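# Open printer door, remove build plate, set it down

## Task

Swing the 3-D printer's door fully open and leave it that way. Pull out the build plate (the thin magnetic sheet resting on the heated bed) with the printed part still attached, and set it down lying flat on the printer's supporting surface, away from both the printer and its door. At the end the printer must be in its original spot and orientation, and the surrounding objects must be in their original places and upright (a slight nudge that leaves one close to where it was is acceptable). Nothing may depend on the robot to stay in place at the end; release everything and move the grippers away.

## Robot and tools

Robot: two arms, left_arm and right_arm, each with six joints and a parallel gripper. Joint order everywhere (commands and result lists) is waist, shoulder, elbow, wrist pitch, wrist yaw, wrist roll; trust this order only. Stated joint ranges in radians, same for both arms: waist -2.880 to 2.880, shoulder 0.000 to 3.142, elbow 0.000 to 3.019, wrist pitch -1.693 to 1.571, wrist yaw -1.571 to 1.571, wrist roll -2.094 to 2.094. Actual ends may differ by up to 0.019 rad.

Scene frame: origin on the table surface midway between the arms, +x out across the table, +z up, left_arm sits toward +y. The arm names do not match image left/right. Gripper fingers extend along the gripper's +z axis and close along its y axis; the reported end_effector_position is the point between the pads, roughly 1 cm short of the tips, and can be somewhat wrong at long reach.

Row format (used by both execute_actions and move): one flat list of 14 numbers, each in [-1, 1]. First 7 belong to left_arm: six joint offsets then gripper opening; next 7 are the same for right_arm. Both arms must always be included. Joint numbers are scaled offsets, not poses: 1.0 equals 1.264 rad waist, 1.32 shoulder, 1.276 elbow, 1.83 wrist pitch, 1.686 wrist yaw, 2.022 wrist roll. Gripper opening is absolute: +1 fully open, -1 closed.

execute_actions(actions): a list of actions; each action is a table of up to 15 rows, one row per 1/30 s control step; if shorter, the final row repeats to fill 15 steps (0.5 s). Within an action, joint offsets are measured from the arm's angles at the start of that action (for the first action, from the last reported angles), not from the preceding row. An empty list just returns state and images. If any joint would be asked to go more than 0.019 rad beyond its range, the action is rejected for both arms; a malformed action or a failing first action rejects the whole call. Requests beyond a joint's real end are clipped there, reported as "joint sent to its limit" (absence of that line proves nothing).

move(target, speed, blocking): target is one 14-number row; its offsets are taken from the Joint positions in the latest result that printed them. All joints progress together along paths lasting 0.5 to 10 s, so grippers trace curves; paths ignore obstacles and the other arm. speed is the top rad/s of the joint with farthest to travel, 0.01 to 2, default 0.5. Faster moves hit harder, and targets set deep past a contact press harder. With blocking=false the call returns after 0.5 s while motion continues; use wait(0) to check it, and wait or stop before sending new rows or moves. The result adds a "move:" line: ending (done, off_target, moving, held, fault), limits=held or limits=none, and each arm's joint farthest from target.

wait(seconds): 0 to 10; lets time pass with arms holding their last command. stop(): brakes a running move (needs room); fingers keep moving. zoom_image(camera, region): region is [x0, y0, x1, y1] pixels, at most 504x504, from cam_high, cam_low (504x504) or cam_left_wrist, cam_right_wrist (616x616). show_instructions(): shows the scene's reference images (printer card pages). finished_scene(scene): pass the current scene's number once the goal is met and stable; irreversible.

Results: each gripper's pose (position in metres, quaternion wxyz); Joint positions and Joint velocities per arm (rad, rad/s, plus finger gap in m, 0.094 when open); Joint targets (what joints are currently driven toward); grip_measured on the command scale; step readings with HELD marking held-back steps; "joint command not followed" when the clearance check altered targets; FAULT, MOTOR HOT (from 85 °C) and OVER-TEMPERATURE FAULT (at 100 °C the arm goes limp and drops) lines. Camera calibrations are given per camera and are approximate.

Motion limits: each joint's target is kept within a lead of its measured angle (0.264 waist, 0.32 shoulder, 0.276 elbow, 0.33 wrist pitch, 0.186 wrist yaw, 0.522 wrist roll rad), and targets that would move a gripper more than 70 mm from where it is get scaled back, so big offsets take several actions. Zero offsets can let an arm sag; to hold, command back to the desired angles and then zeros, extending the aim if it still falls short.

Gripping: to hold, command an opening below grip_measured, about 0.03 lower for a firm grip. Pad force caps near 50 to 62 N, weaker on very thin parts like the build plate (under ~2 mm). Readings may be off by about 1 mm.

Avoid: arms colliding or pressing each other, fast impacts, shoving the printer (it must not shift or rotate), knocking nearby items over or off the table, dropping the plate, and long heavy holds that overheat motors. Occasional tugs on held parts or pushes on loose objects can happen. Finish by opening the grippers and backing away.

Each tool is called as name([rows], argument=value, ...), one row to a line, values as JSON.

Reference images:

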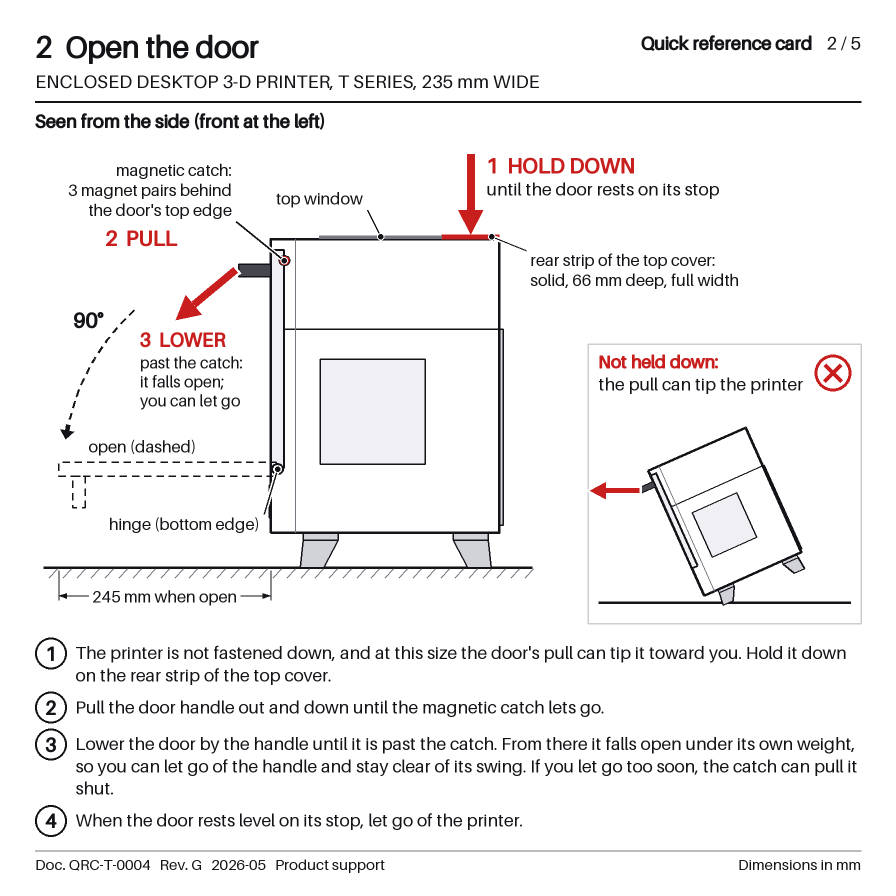

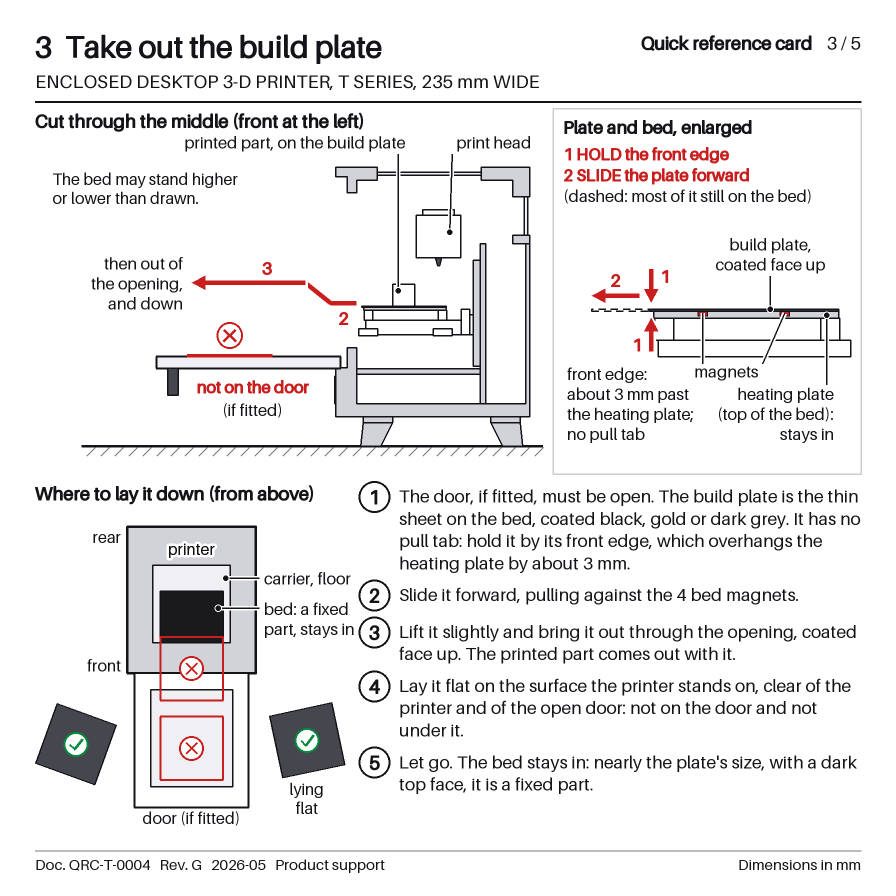

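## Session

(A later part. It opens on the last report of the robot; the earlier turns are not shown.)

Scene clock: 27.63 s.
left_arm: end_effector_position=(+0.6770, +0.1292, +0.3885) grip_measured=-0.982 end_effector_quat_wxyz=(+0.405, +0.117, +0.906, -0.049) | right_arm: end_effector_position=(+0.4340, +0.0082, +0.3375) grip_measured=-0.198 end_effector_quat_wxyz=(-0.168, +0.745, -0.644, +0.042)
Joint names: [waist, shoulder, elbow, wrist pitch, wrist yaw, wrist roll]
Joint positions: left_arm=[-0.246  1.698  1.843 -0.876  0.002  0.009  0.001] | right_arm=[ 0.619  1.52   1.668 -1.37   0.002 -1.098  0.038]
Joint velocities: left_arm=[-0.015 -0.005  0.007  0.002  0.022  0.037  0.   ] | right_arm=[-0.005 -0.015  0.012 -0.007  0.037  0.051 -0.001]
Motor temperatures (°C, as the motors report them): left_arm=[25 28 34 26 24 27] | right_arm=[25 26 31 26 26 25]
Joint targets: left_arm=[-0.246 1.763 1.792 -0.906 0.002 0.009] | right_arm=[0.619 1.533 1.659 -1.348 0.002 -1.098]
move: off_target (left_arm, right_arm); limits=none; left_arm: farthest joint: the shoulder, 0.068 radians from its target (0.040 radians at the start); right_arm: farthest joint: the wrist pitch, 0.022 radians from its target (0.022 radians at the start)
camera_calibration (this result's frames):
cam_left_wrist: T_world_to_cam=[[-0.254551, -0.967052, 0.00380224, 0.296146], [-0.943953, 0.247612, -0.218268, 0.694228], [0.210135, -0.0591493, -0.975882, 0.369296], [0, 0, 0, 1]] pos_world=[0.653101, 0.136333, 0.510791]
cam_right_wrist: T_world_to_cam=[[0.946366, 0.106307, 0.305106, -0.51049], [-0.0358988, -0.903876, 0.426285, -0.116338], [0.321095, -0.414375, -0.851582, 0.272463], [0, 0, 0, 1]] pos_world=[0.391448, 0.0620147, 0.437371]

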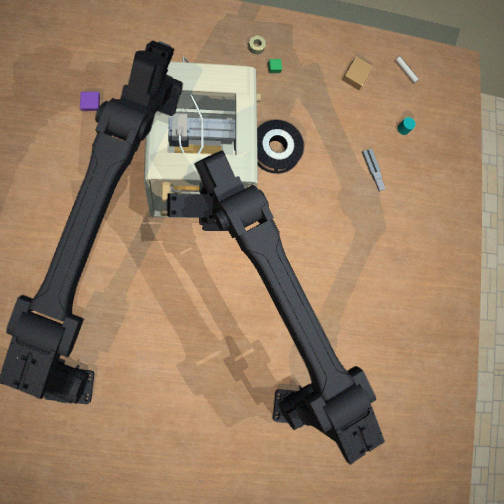

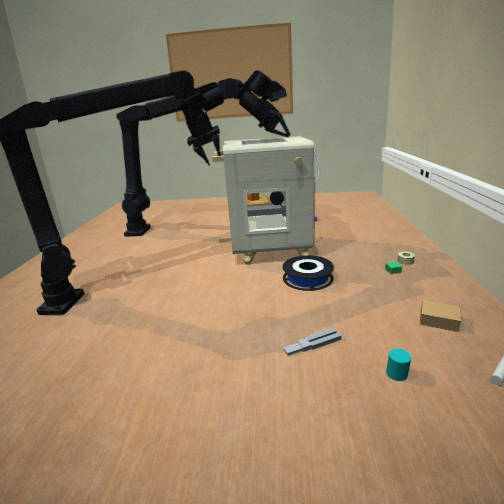

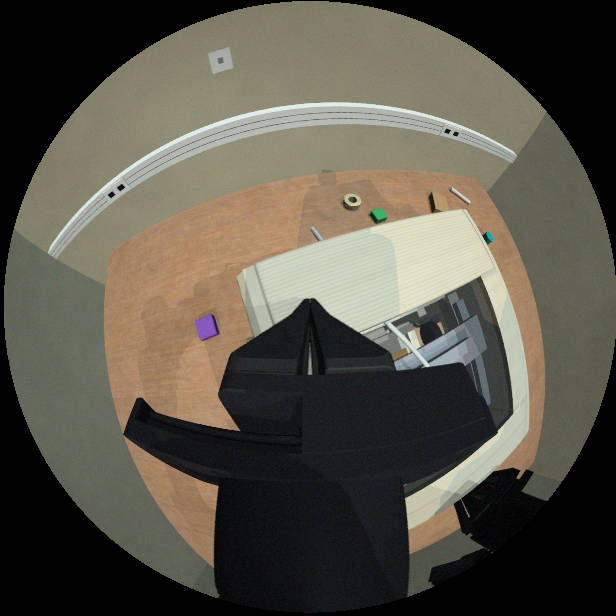

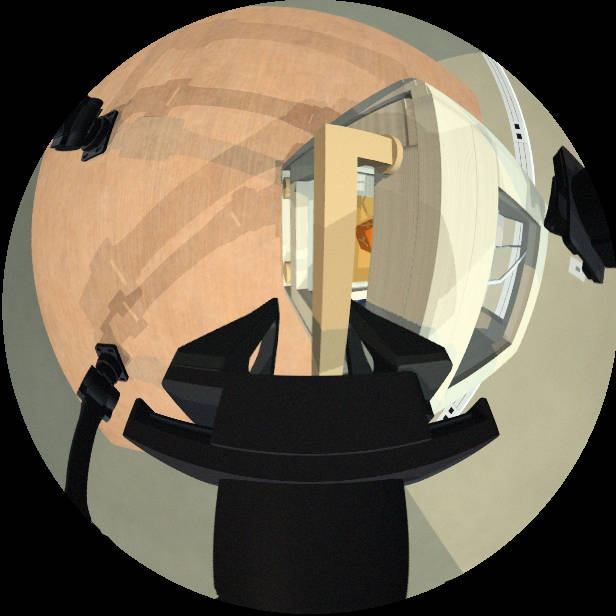

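move(target=[0,0.068,-0.047,-0.016,0,0,-1, 0.054,-0.17,-0.232,0.123,0,0.02,-0.2], speed=0.12)

Scene clock: 34.43 s.
left_arm: end_effector_position=(+0.6758, +0.1295, +0.3892) grip_measured=-0.982 end_effector_quat_wxyz=(+0.406, +0.117, +0.905, -0.049) | right_arm: end_effector_position=(+0.3777, +0.0013, +0.3178) grip_measured=-0.198 end_effector_quat_wxyz=(-0.224, +0.744, -0.628, +0.045)
Joint names: [waist, shoulder, elbow, wrist pitch, wrist yaw, wrist roll]
Joint positions: left_arm=[-0.246  1.693  1.838 -0.873  0.002  0.009  0.001] | right_arm=[ 0.675  1.317  1.379 -1.171  0.002 -1.066  0.038]
Joint velocities: left_arm=[-0.015  0.005  0.012  0.012  0.051 -0.007  0.   ] | right_arm=[ 0.005 -0.015  0.007  0.002  0.051 -0.051 -0.001]
Motor temperatures (°C, as the motors report them): left_arm=[25 28 33 26 24 27] | right_arm=[25 26 31 26 26 25]
Joint targets: left_arm=[-0.246 1.765 1.796 -0.898 0.002 0.009] | right_arm=[0.687 1.296 1.372 -1.145 0.002 -1.057]
move: off_target (left_arm, right_arm); limits=none; left_arm: farthest joint: the shoulder, 0.094 radians from its target (0.090 radians at the start); right_arm: farthest joint: the wrist pitch, 0.027 radians from its target (0.225 radians at the start)
camera_calibration (this result's frames):
cam_left_wrist: T_world_to_cam=[[-0.25456, -0.96705, 0.00377159, 0.296147], [-0.943384, 0.24747, -0.220873, 0.693862], [0.212662, -0.0597835, -0.975295, 0.368413], [0, 0, 0, 1]] pos_world=[0.651619, 0.136704, 0.511449]
cam_right_wrist: T_world_to_cam=[[0.914852, 0.103842, 0.390208, -0.465611], [-0.0435611, -0.935346, 0.351043, -0.0893027], [0.401432, -0.33815, -0.851179, 0.240361], [0, 0, 0, 1]] pos_world=[0.325587, 0.0460991, 0.417625]

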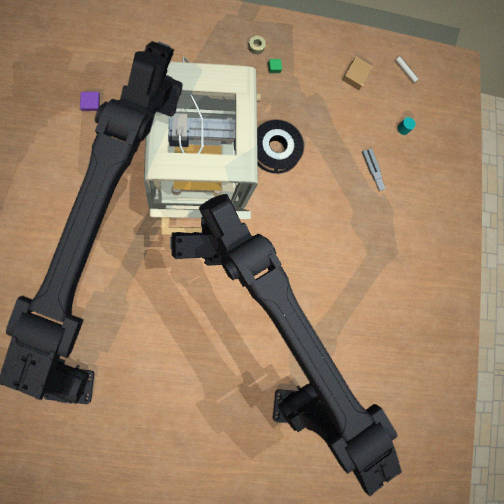

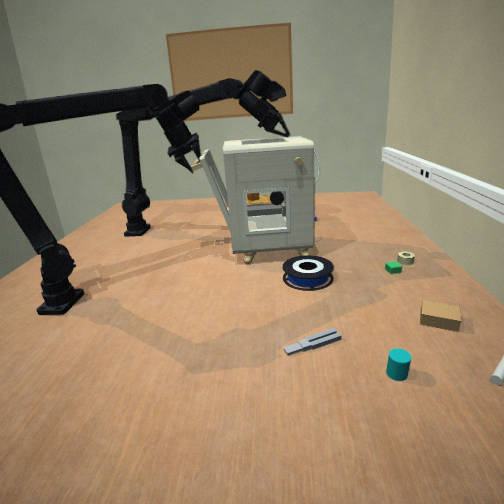

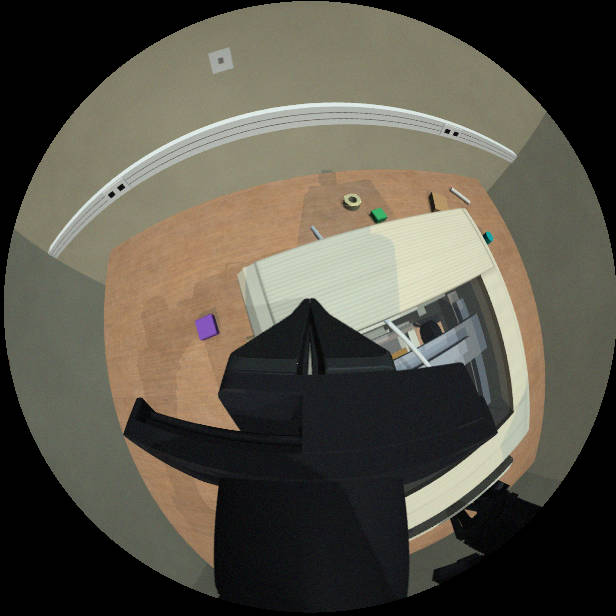

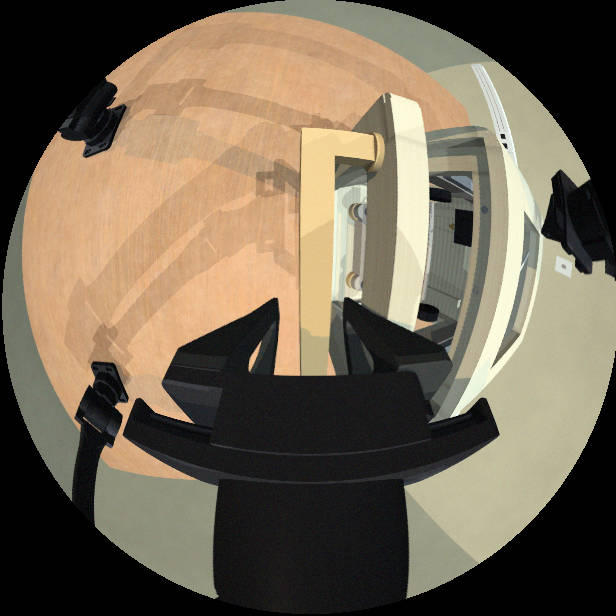

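move(target=[0,0.055,-0.035,-0.014,0,0,-1, 0.058,-0.2,-0.2985,0.225,0,0,-0.2], speed=0.2)

move(target=[0,0.055,-0.035,-0.014,0,0,-1, 0.052,-0.147,-0.277,0.244,0,-0.035,-0.2], speed=0.2)

Scene clock: 38.10 s.
left_arm: end_effector_position=(+0.6746, +0.1298, +0.3894) grip_measured=-0.982 end_effector_quat_wxyz=(+0.406, +0.116, +0.905, -0.049) | right_arm: end_effector_position=(+0.3268, -0.0036, +0.2841) grip_measured=-0.198 end_effector_quat_wxyz=(-0.344, +0.735, -0.581, +0.058)
Joint names: [waist, shoulder, elbow, wrist pitch, wrist yaw, wrist roll]
Joint positions: left_arm=[-0.246  1.689  1.832 -0.87   0.002  0.009  0.001] | right_arm=[ 0.738  1.069  1.003 -0.792  0.002 -1.065  0.038]
Joint velocities: left_arm=[-0.005  0.005  0.002 -0.002  0.066  0.007 -0.   ] | right_arm=[ 0.005 -0.005 -0.017 -0.002 -0.037 -0.066  0.001]
Motor temperatures (°C, as the motors report them): left_arm=[25 28 33 26 24 27] | right_arm=[25 26 31 26 26 25]
Joint targets: left_arm=[-0.246 1.764 1.794 -0.898 0.002 0.009] | right_arm=[0.748 1.053 0.999 -0.760 0.002 -1.065]
move: off_target (left_arm, right_arm); limits=none; left_arm: farthest joint: the shoulder, 0.077 radians from its target (0.072 radians at the start); right_arm: farthest joint: the wrist pitch, 0.033 radians from its target (0.412 radians at the start)
camera_calibration (this result's frames):
cam_left_wrist: T_world_to_cam=[[-0.254565, -0.967048, 0.00375845, 0.296139], [-0.943139, 0.247408, -0.221989, 0.692933], [0.213744, -0.0600552, -0.975042, 0.36815], [0, 0, 0, 1]] pos_world=[0.650229, 0.137053, 0.511672]
cam_right_wrist: T_world_to_cam=[[0.816651, 0.0793842, 0.571646, -0.424915], [-0.034748, -0.981935, 0.186002, -0.0404838], [0.576085, -0.171762, -0.79914, 0.15914], [0, 0, 0, 1]] pos_world=[0.253922, 0.0213133, 0.377606]

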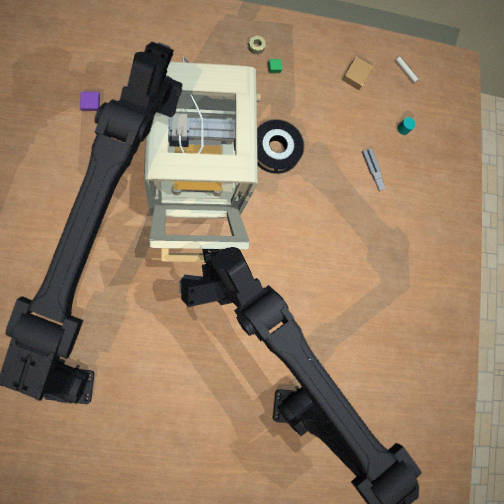

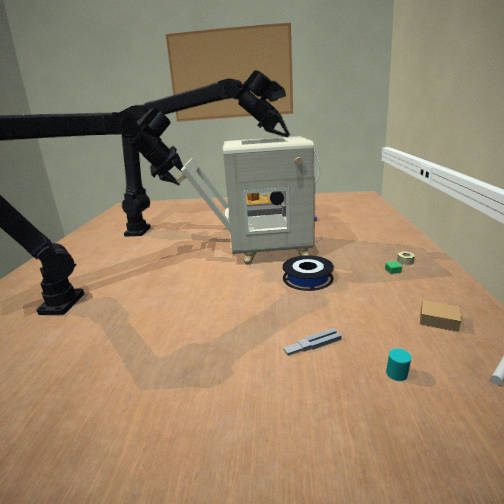

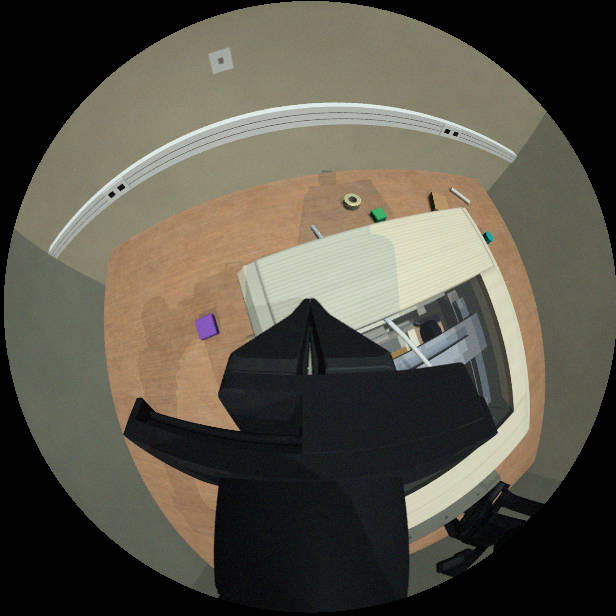

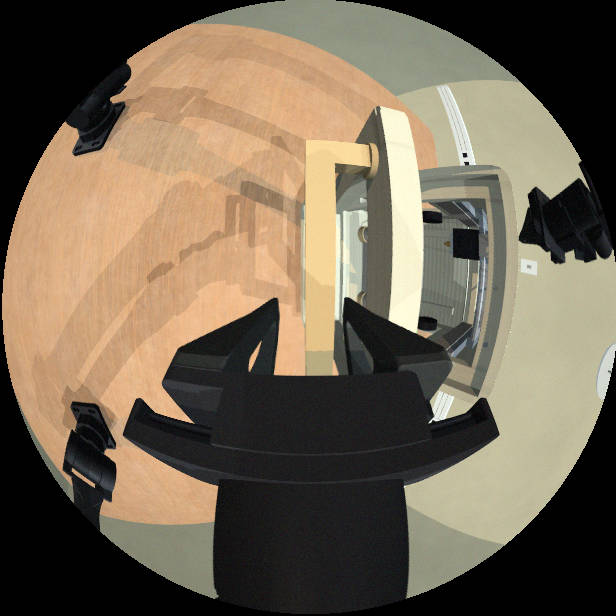

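Scene clock: 40.73 s.
left_arm: end_effector_position=(+0.6736, +0.1300, +0.3895) grip_measured=-0.982 end_effector_quat_wxyz=(+0.407, +0.116, +0.905, -0.050) | right_arm: end_effector_position=(+0.2857, -0.0092, +0.2340) grip_measured=-0.198 end_effector_quat_wxyz=(-0.451, +0.728, -0.511, +0.075)
Joint names: [waist, shoulder, elbow, wrist pitch, wrist yaw, wrist roll]
Joint positions: left_arm=[-0.246  1.686  1.827 -0.868  0.002  0.009  0.001] | right_arm=[ 0.795  0.891  0.651 -0.381  0.    -1.123  0.038]
Joint velocities: left_arm=[ 0.005 -0.005 -0.012 -0.012 -0.022  0.007 -0.001] | right_arm=[-0.005 -0.005  0.007 -0.002 -0.007  0.051  0.   ]
Motor temperatures (°C, as the motors report them): left_arm=[25 28 33 26 24 27] | right_arm=[25 26 31 26 26 25]
Joint targets: left_arm=[-0.246 1.760 1.789 -0.895 0.002 0.009] | right_arm=[0.804 0.875 0.650 -0.345 0.001 -1.136]
move: off_target (left_arm, right_arm); limits=none; left_arm: farthest joint: the shoulder, 0.076 radians from its target (0.073 radians at the start); right_arm: farthest joint: the wrist pitch, 0.035 radians from its target (0.446 radians at the start)
camera_calibration (this result's frames):
cam_left_wrist: T_world_to_cam=[[-0.254569, -0.967047, 0.0037453, 0.296136], [-0.942892, 0.247346, -0.223104, 0.692243], [0.214826, -0.0603268, -0.974787, 0.367593], [0, 0, 0, 1]] pos_world=[0.649129, 0.13733, 0.511659]
cam_right_wrist: T_world_to_cam=[[0.678663, 0.06399, 0.731657, -0.36042], [0.0375273, -0.997917, 0.0524677, -0.0276576], [0.73349, -0.00815076, -0.679651, 0.0704011], [0, 0, 0, 1]] pos_world=[0.194003, -0.00396291, 0.313003]

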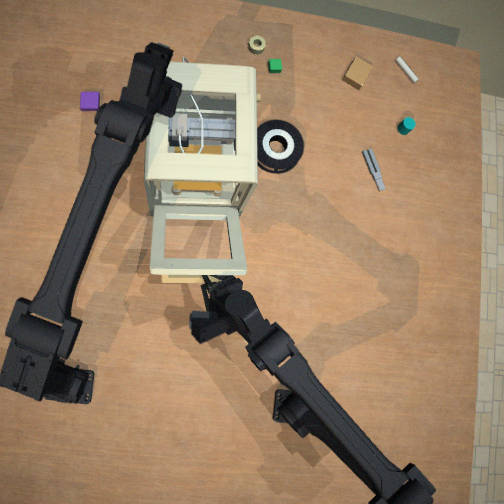

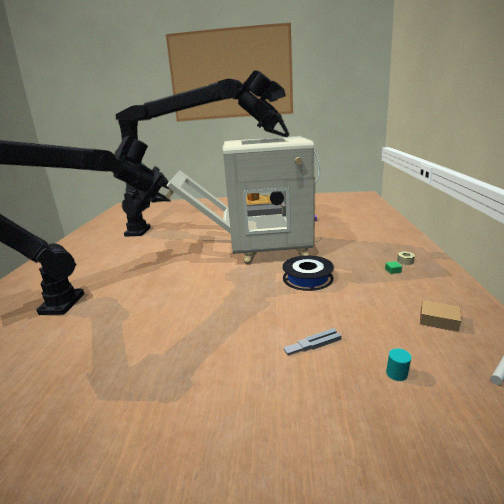

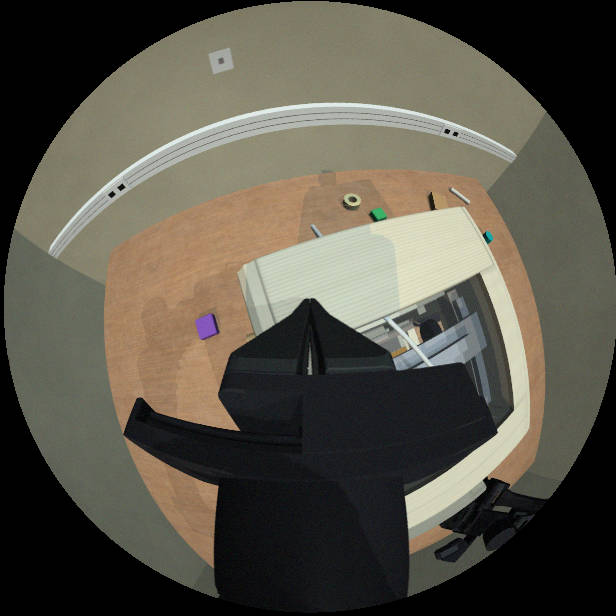

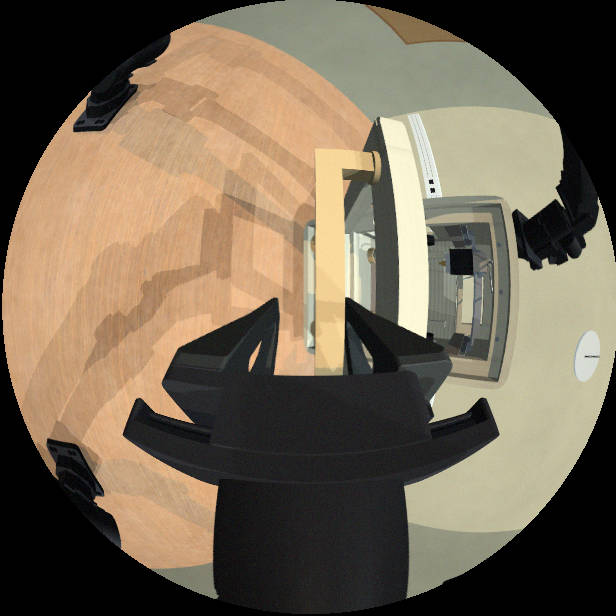

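move(target=[0,0.055,-0.03,-0.014,0,0,-1, 0.032,-0.012,-0.224,0.30,0,-0.07,-0.2], speed=0.2)

move(target=[0,0.055,-0.03,-0.014,0,0,-1, 0.02,0.27,-0.153,0.41,0,-0.07,-0.2], speed=0.25)

Scene clock: 46.43 s.
left_arm: end_effector_position=(+0.6730, +0.1302, +0.3897) grip_measured=-0.982 end_effector_quat_wxyz=(+0.408, +0.116, +0.904, -0.050) | right_arm: end_effector_position=(+0.2685, -0.0103, +0.1856) grip_measured=-0.198 end_effector_quat_wxyz=(-0.548, +0.711, -0.427, +0.114)
Joint names: [waist, shoulder, elbow, wrist pitch, wrist yaw, wrist roll]
Joint positions: left_arm=[-0.246  1.683  1.824 -0.866  0.002  0.009  0.001] | right_arm=[ 0.824  0.887  0.368  0.135 -0.    -1.235  0.038]
Joint velocities: left_arm=[ 0.005 -0.024  0.017  0.002 -0.037  0.051 -0.002] | right_arm=[-0.005  0.005 -0.022 -0.012  0.007 -0.037 -0.001]
Motor temperatures (°C, as the motors report them): left_arm=[25 28 32 26 24 27] | right_arm=[25 26 31 26 26 25]
Joint targets: left_arm=[-0.246 1.758 1.789 -0.894 0.002 0.009] | right_arm=[0.836 0.875 0.365 0.168 0.000 -1.264]
move: off_target (left_arm, right_arm); limits=none; left_arm: farthest joint: the shoulder, 0.076 radians from its target (0.073 radians at the start); right_arm: farthest joint: the wrist pitch, 0.033 radians from its target (0.549 radians at the start)
camera_calibration (this result's frames):
cam_left_wrist: T_world_to_cam=[[-0.254574, -0.967046, 0.00372776, 0.296137], [-0.94256, 0.247263, -0.224591, 0.691999], [0.216269, -0.0606888, -0.974446, 0.366971], [0, 0, 0, 1]] pos_world=[0.648275, 0.137544, 0.511907]
cam_right_wrist: T_world_to_cam=[[0.485268, 0.029472, 0.873869, -0.288101], [0.11906, -0.99235, -0.0326471, -0.0315338], [0.866221, 0.119885, -0.485065, -0.0202897], [0, 0, 0, 1]] pos_world=[0.161136, -0.0203692, 0.240892]

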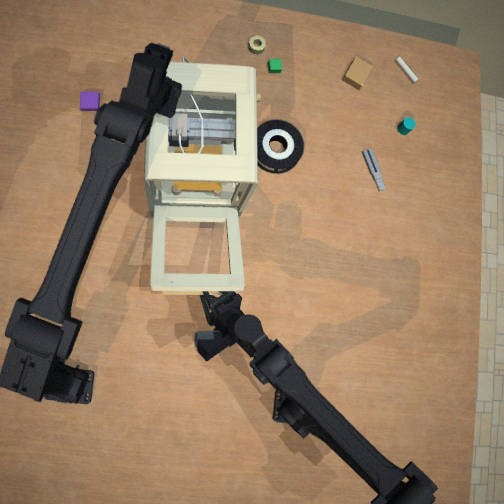

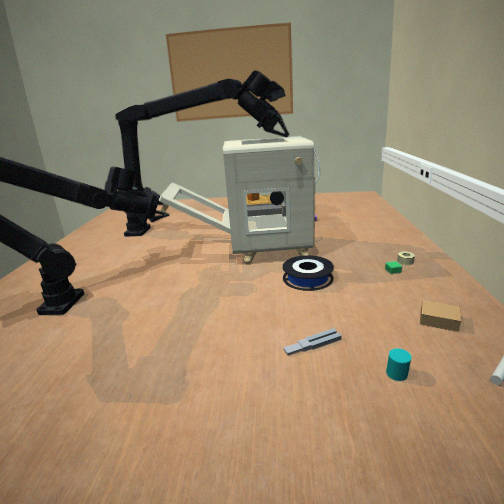

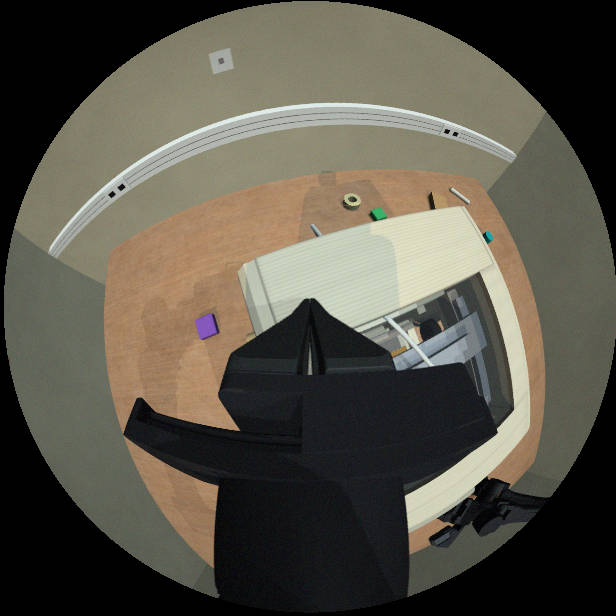

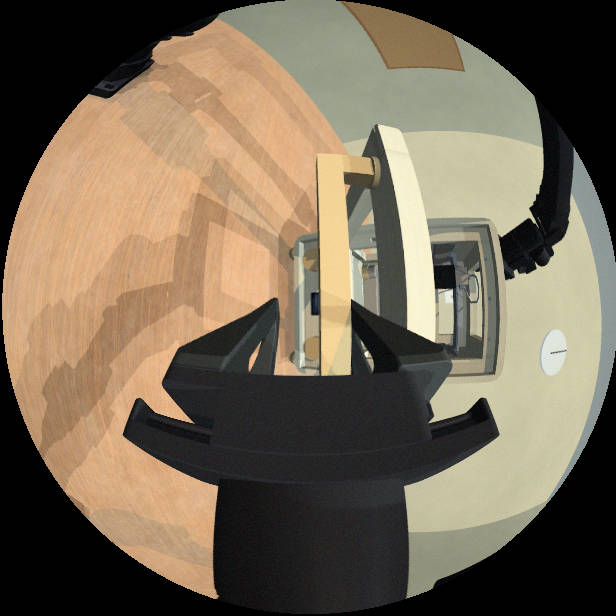

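Scene clock: 50.00 s.
left_arm: end_effector_position=(+0.6723, +0.1304, +0.3896) grip_measured=-0.982 end_effector_quat_wxyz=(+0.408, +0.116, +0.904, -0.050) | right_arm: end_effector_position=(+0.2555, -0.0045, +0.1316) grip_measured=-0.198 end_effector_quat_wxyz=(-0.617, +0.692, -0.341, +0.157)
Joint names: [waist, shoulder, elbow, wrist pitch, wrist yaw, wrist roll]
Joint positions: left_arm=[-0.246  1.681  1.82  -0.864  0.002  0.009  0.001] | right_arm=[ 0.856  1.231  0.179  0.861 -0.008 -1.364  0.038]
Joint velocities: left_arm=[-0.005 -0.024  0.012 -0.012  0.051  0.037 -0.   ] | right_arm=[-0.015 -0.005 -0.002  0.002 -0.051 -0.066 -0.001]
Motor temperatures (°C, as the motors report them): left_arm=[25 28 32 26 24 27] | right_arm=[25 26 31 26 26 25]
Joint targets: left_arm=[-0.246 1.756 1.786 -0.891 0.002 0.009] | right_arm=[0.850 1.243 0.173 0.885 -0.000 -1.377]
move: off_target (left_arm, right_arm); limits=none; left_arm: farthest joint: the shoulder, 0.075 radians from its target (0.073 radians at the start); right_arm: farthest joint: the wrist pitch, 0.024 radians from its target (0.751 radians at the start)
camera_calibration (this result's frames):
cam_left_wrist: T_world_to_cam=[[-0.254576, -0.967046, 0.00372337, 0.296132], [-0.942477, 0.247242, -0.224963, 0.691363], [0.216629, -0.0607793, -0.97436, 0.36676], [0, 0, 0, 1]] pos_world=[0.64753, 0.137731, 0.511785]
cam_right_wrist: T_world_to_cam=[[0.28249, 0.000838606, 0.95927, -0.194316], [0.202942, -0.977417, -0.0589088, -0.0439358], [0.937557, 0.211317, -0.276281, -0.0812081], [0, 0, 0, 1]] pos_world=[0.139946, -0.02562, 0.161377]

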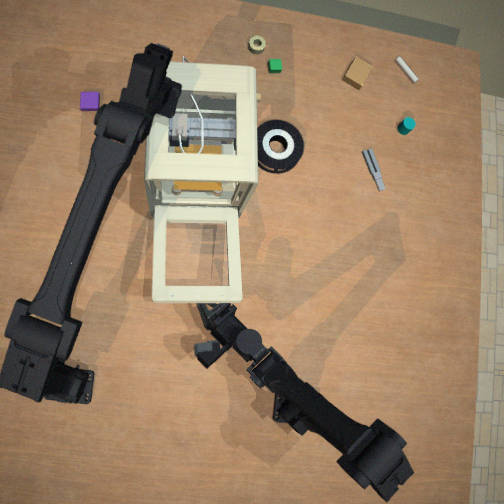

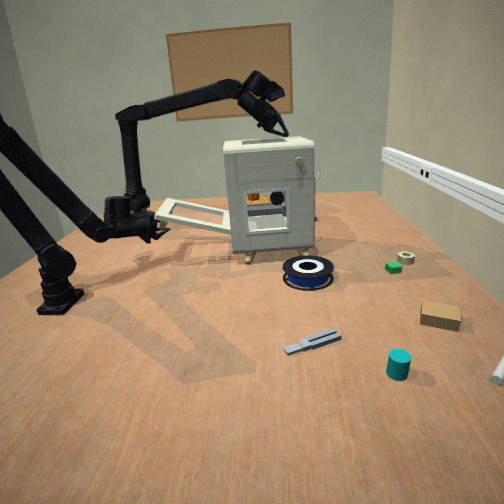

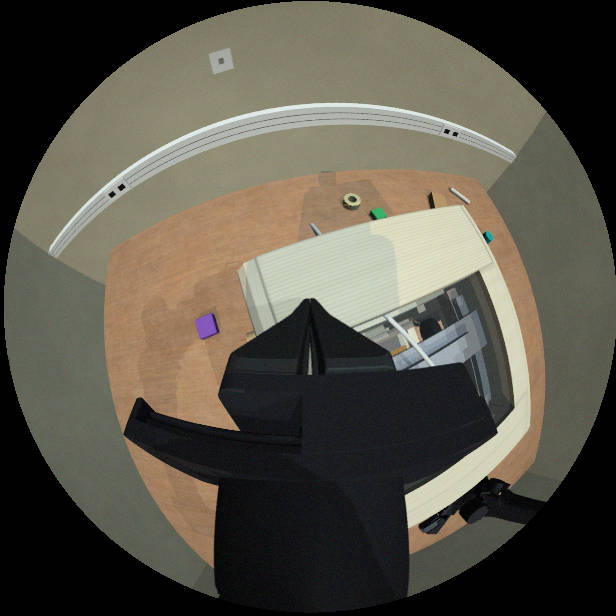

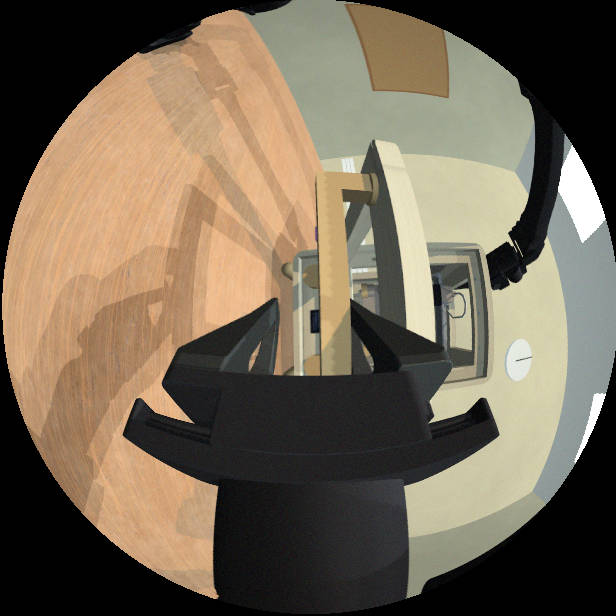

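move(target=[0,0.055,-0.03,-0.014,0,0,-1, -0.015,0.29,-0.018,0.222,0,0,-0.2], speed=0.2)

Scene clock: 52.97 s.
left_arm: end_effector_position=(+0.6716, +0.1307, +0.3897) grip_measured=-0.982 end_effector_quat_wxyz=(+0.408, +0.116, +0.904, -0.049) | right_arm: end_effector_position=(+0.2546, -0.0055, +0.1020) grip_measured=-0.198 end_effector_quat_wxyz=(+0.640, -0.675, +0.323, -0.173)
Joint names: [waist, shoulder, elbow, wrist pitch, wrist yaw, wrist roll]
Joint positions: left_arm=[-0.246  1.678  1.817 -0.862  0.002  0.009  0.001] | right_arm=[ 0.858  1.568  0.145  1.303 -0.002 -1.389  0.038]
Joint velocities: left_arm=[-0.015 -0.005 -0.007  0.007 -0.007 -0.022 -0.001] | right_arm=[-0.015 -0.015 -0.002  0.007  0.051 -0.007  0.   ]
Motor temperatures (°C, as the motors report them): left_arm=[25 28 32 26 24 27] | right_arm=[25 25 30 26 26 25]
Joint targets: left_arm=[-0.246 1.753 1.782 -0.890 0.003 0.009] | right_arm=[0.837 1.614 0.156 1.267 -0.008 -1.364]
move: off_target (left_arm, right_arm); limits=none; left_arm: farthest joint: the shoulder, 0.075 radians from its target (0.073 radians at the start); right_arm: farthest joint: the shoulder, 0.046 radians from its target (0.382 radians at the start)
camera_calibration (this result's frames):
cam_left_wrist: T_world_to_cam=[[-0.254026, -0.967192, 0.00320954, 0.296105], [-0.942424, 0.246772, -0.225701, 0.691035], [0.217505, -0.0603587, -0.974191, 0.366303], [0, 0, 0, 1]] pos_world=[0.646794, 0.137972, 0.511866]
cam_right_wrist: T_world_to_cam=[[0.218702, -0.0351558, 0.975158, -0.151254], [0.208418, -0.974607, -0.0818783, -0.0455597], [0.953274, 0.221147, -0.205821, -0.099482], [0, 0, 0, 1]] pos_world=[0.137409, -0.02772, 0.123291]

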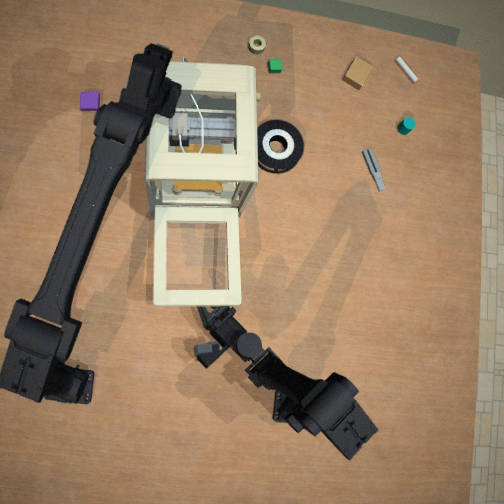

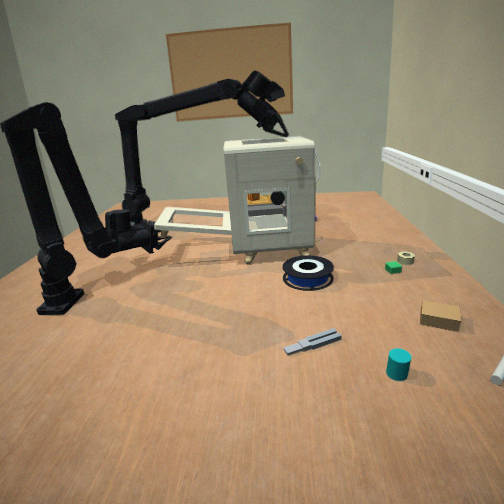

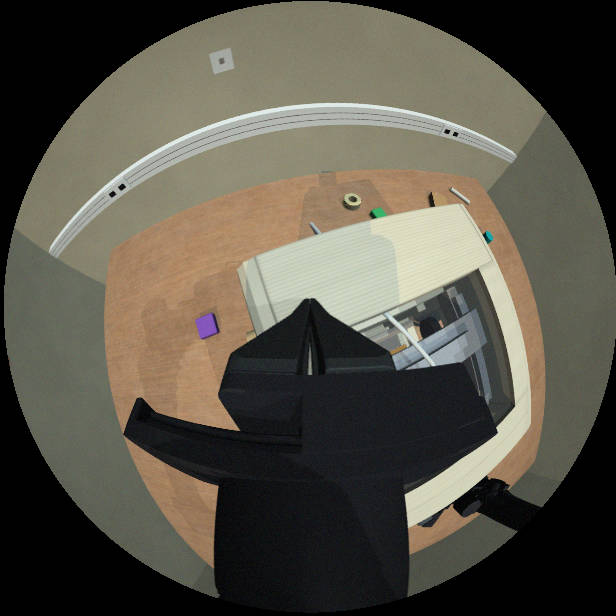

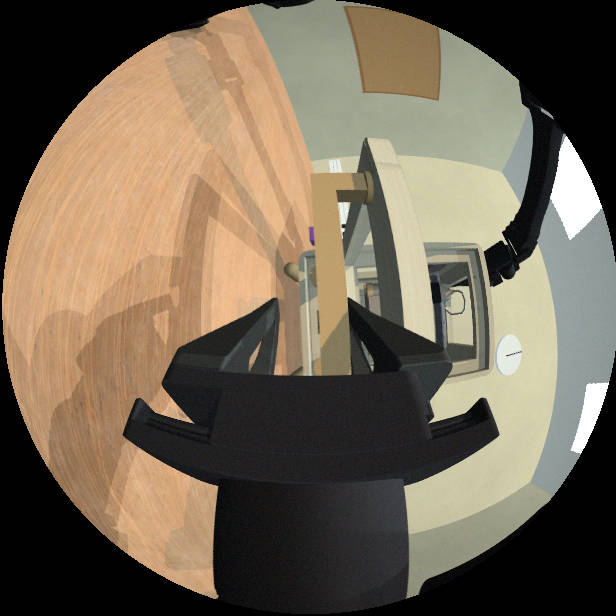

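move(target=[0,0.055,-0.03,-0.014,0,0,-1, 0,0,-0.06,0.04,0,0,-0.2], speed=0.08)

zoom_image(camera="cam_low", region=[90, 150, 290, 300])

Scene clock: 55.73 s.
left_arm: end_effector_position=(+0.6709, +0.1308, +0.3896) grip_measured=-0.982 end_effector_quat_wxyz=(+0.408, +0.116, +0.904, -0.049) | right_arm: end_effector_position=(+0.2320, -0.0309, +0.0863) grip_measured=-0.198 end_effector_quat_wxyz=(-0.622, +0.690, -0.330, +0.166)
Joint names: [waist, shoulder, elbow, wrist pitch, wrist yaw, wrist roll]
Joint positions: left_arm=[-0.246  1.676  1.814 -0.861  0.002  0.009  0.001] | right_arm=[ 0.858  1.567  0.061  1.336 -0.005 -1.387  0.038]
Joint velocities: left_arm=[-0.015 -0.005 -0.017  0.012  0.007  0.007 -0.001] | right_arm=[-0.015 -0.015  0.002  0.007  0.007 -0.051  0.   ]
Motor temperatures (°C, as the motors report them): left_arm=[25 28 32 26 24 27] | right_arm=[25 25 30 26 26 25]
Joint targets: left_arm=[-0.246 1.751 1.779 -0.888 0.002 0.009] | right_arm=[0.858 1.568 0.069 1.376 -0.002 -1.389]
move: off_target (left_arm, right_arm); limits=none; left_arm: farthest joint: the shoulder, 0.074 radians from its target (0.072 radians at the start); right_arm: farthest joint: the wrist pitch, 0.040 radians from its target (0.073 radians at the start)
camera_calibration (this result's frames):
cam_left_wrist: T_world_to_cam=[[-0.254027, -0.967192, 0.00320537, 0.2961], [-0.94234, 0.246751, -0.226073, 0.690396], [0.217865, -0.0604492, -0.974105, 0.36609], [0, 0, 0, 1]] pos_world=[0.646047, 0.138159, 0.511741]
cam_right_wrist: T_world_to_cam=[[0.252654, 0.00135027, 0.967556, -0.137993], [0.208742, -0.976526, -0.0531452, -0.0694048], [0.944771, 0.215397, -0.247004, -0.0701506], [0, 0, 0, 1]] pos_world=[0.115628, -0.052479, 0.1125]

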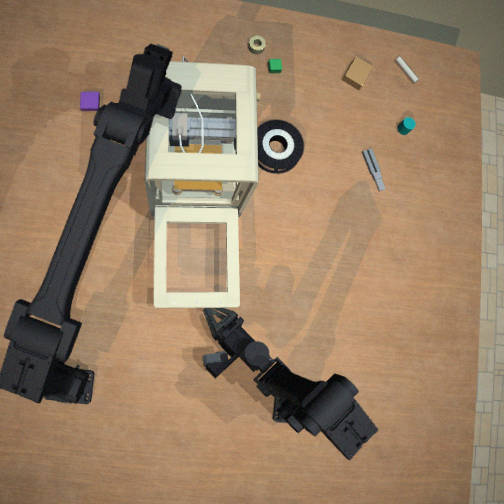

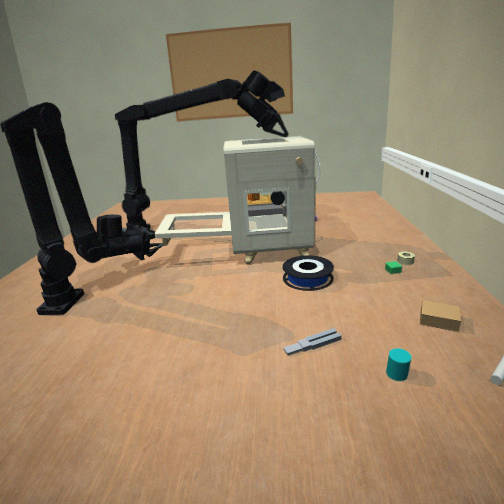

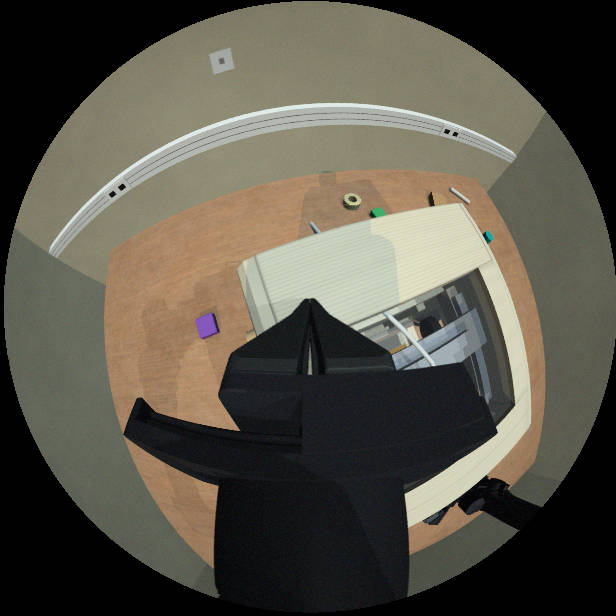

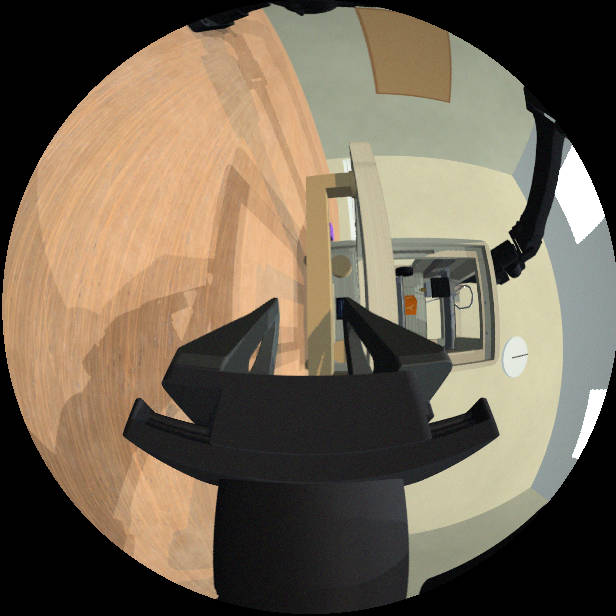

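Region (90, 150, 290, 300) of cam_low's 504x504 image, scaled by 2.520, with more detail than that image has; it fills the top 378 rows of this view, and the rest is white.

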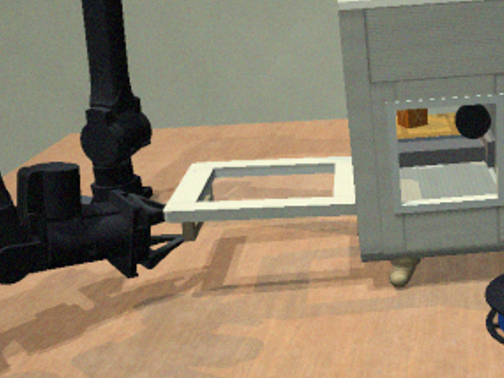

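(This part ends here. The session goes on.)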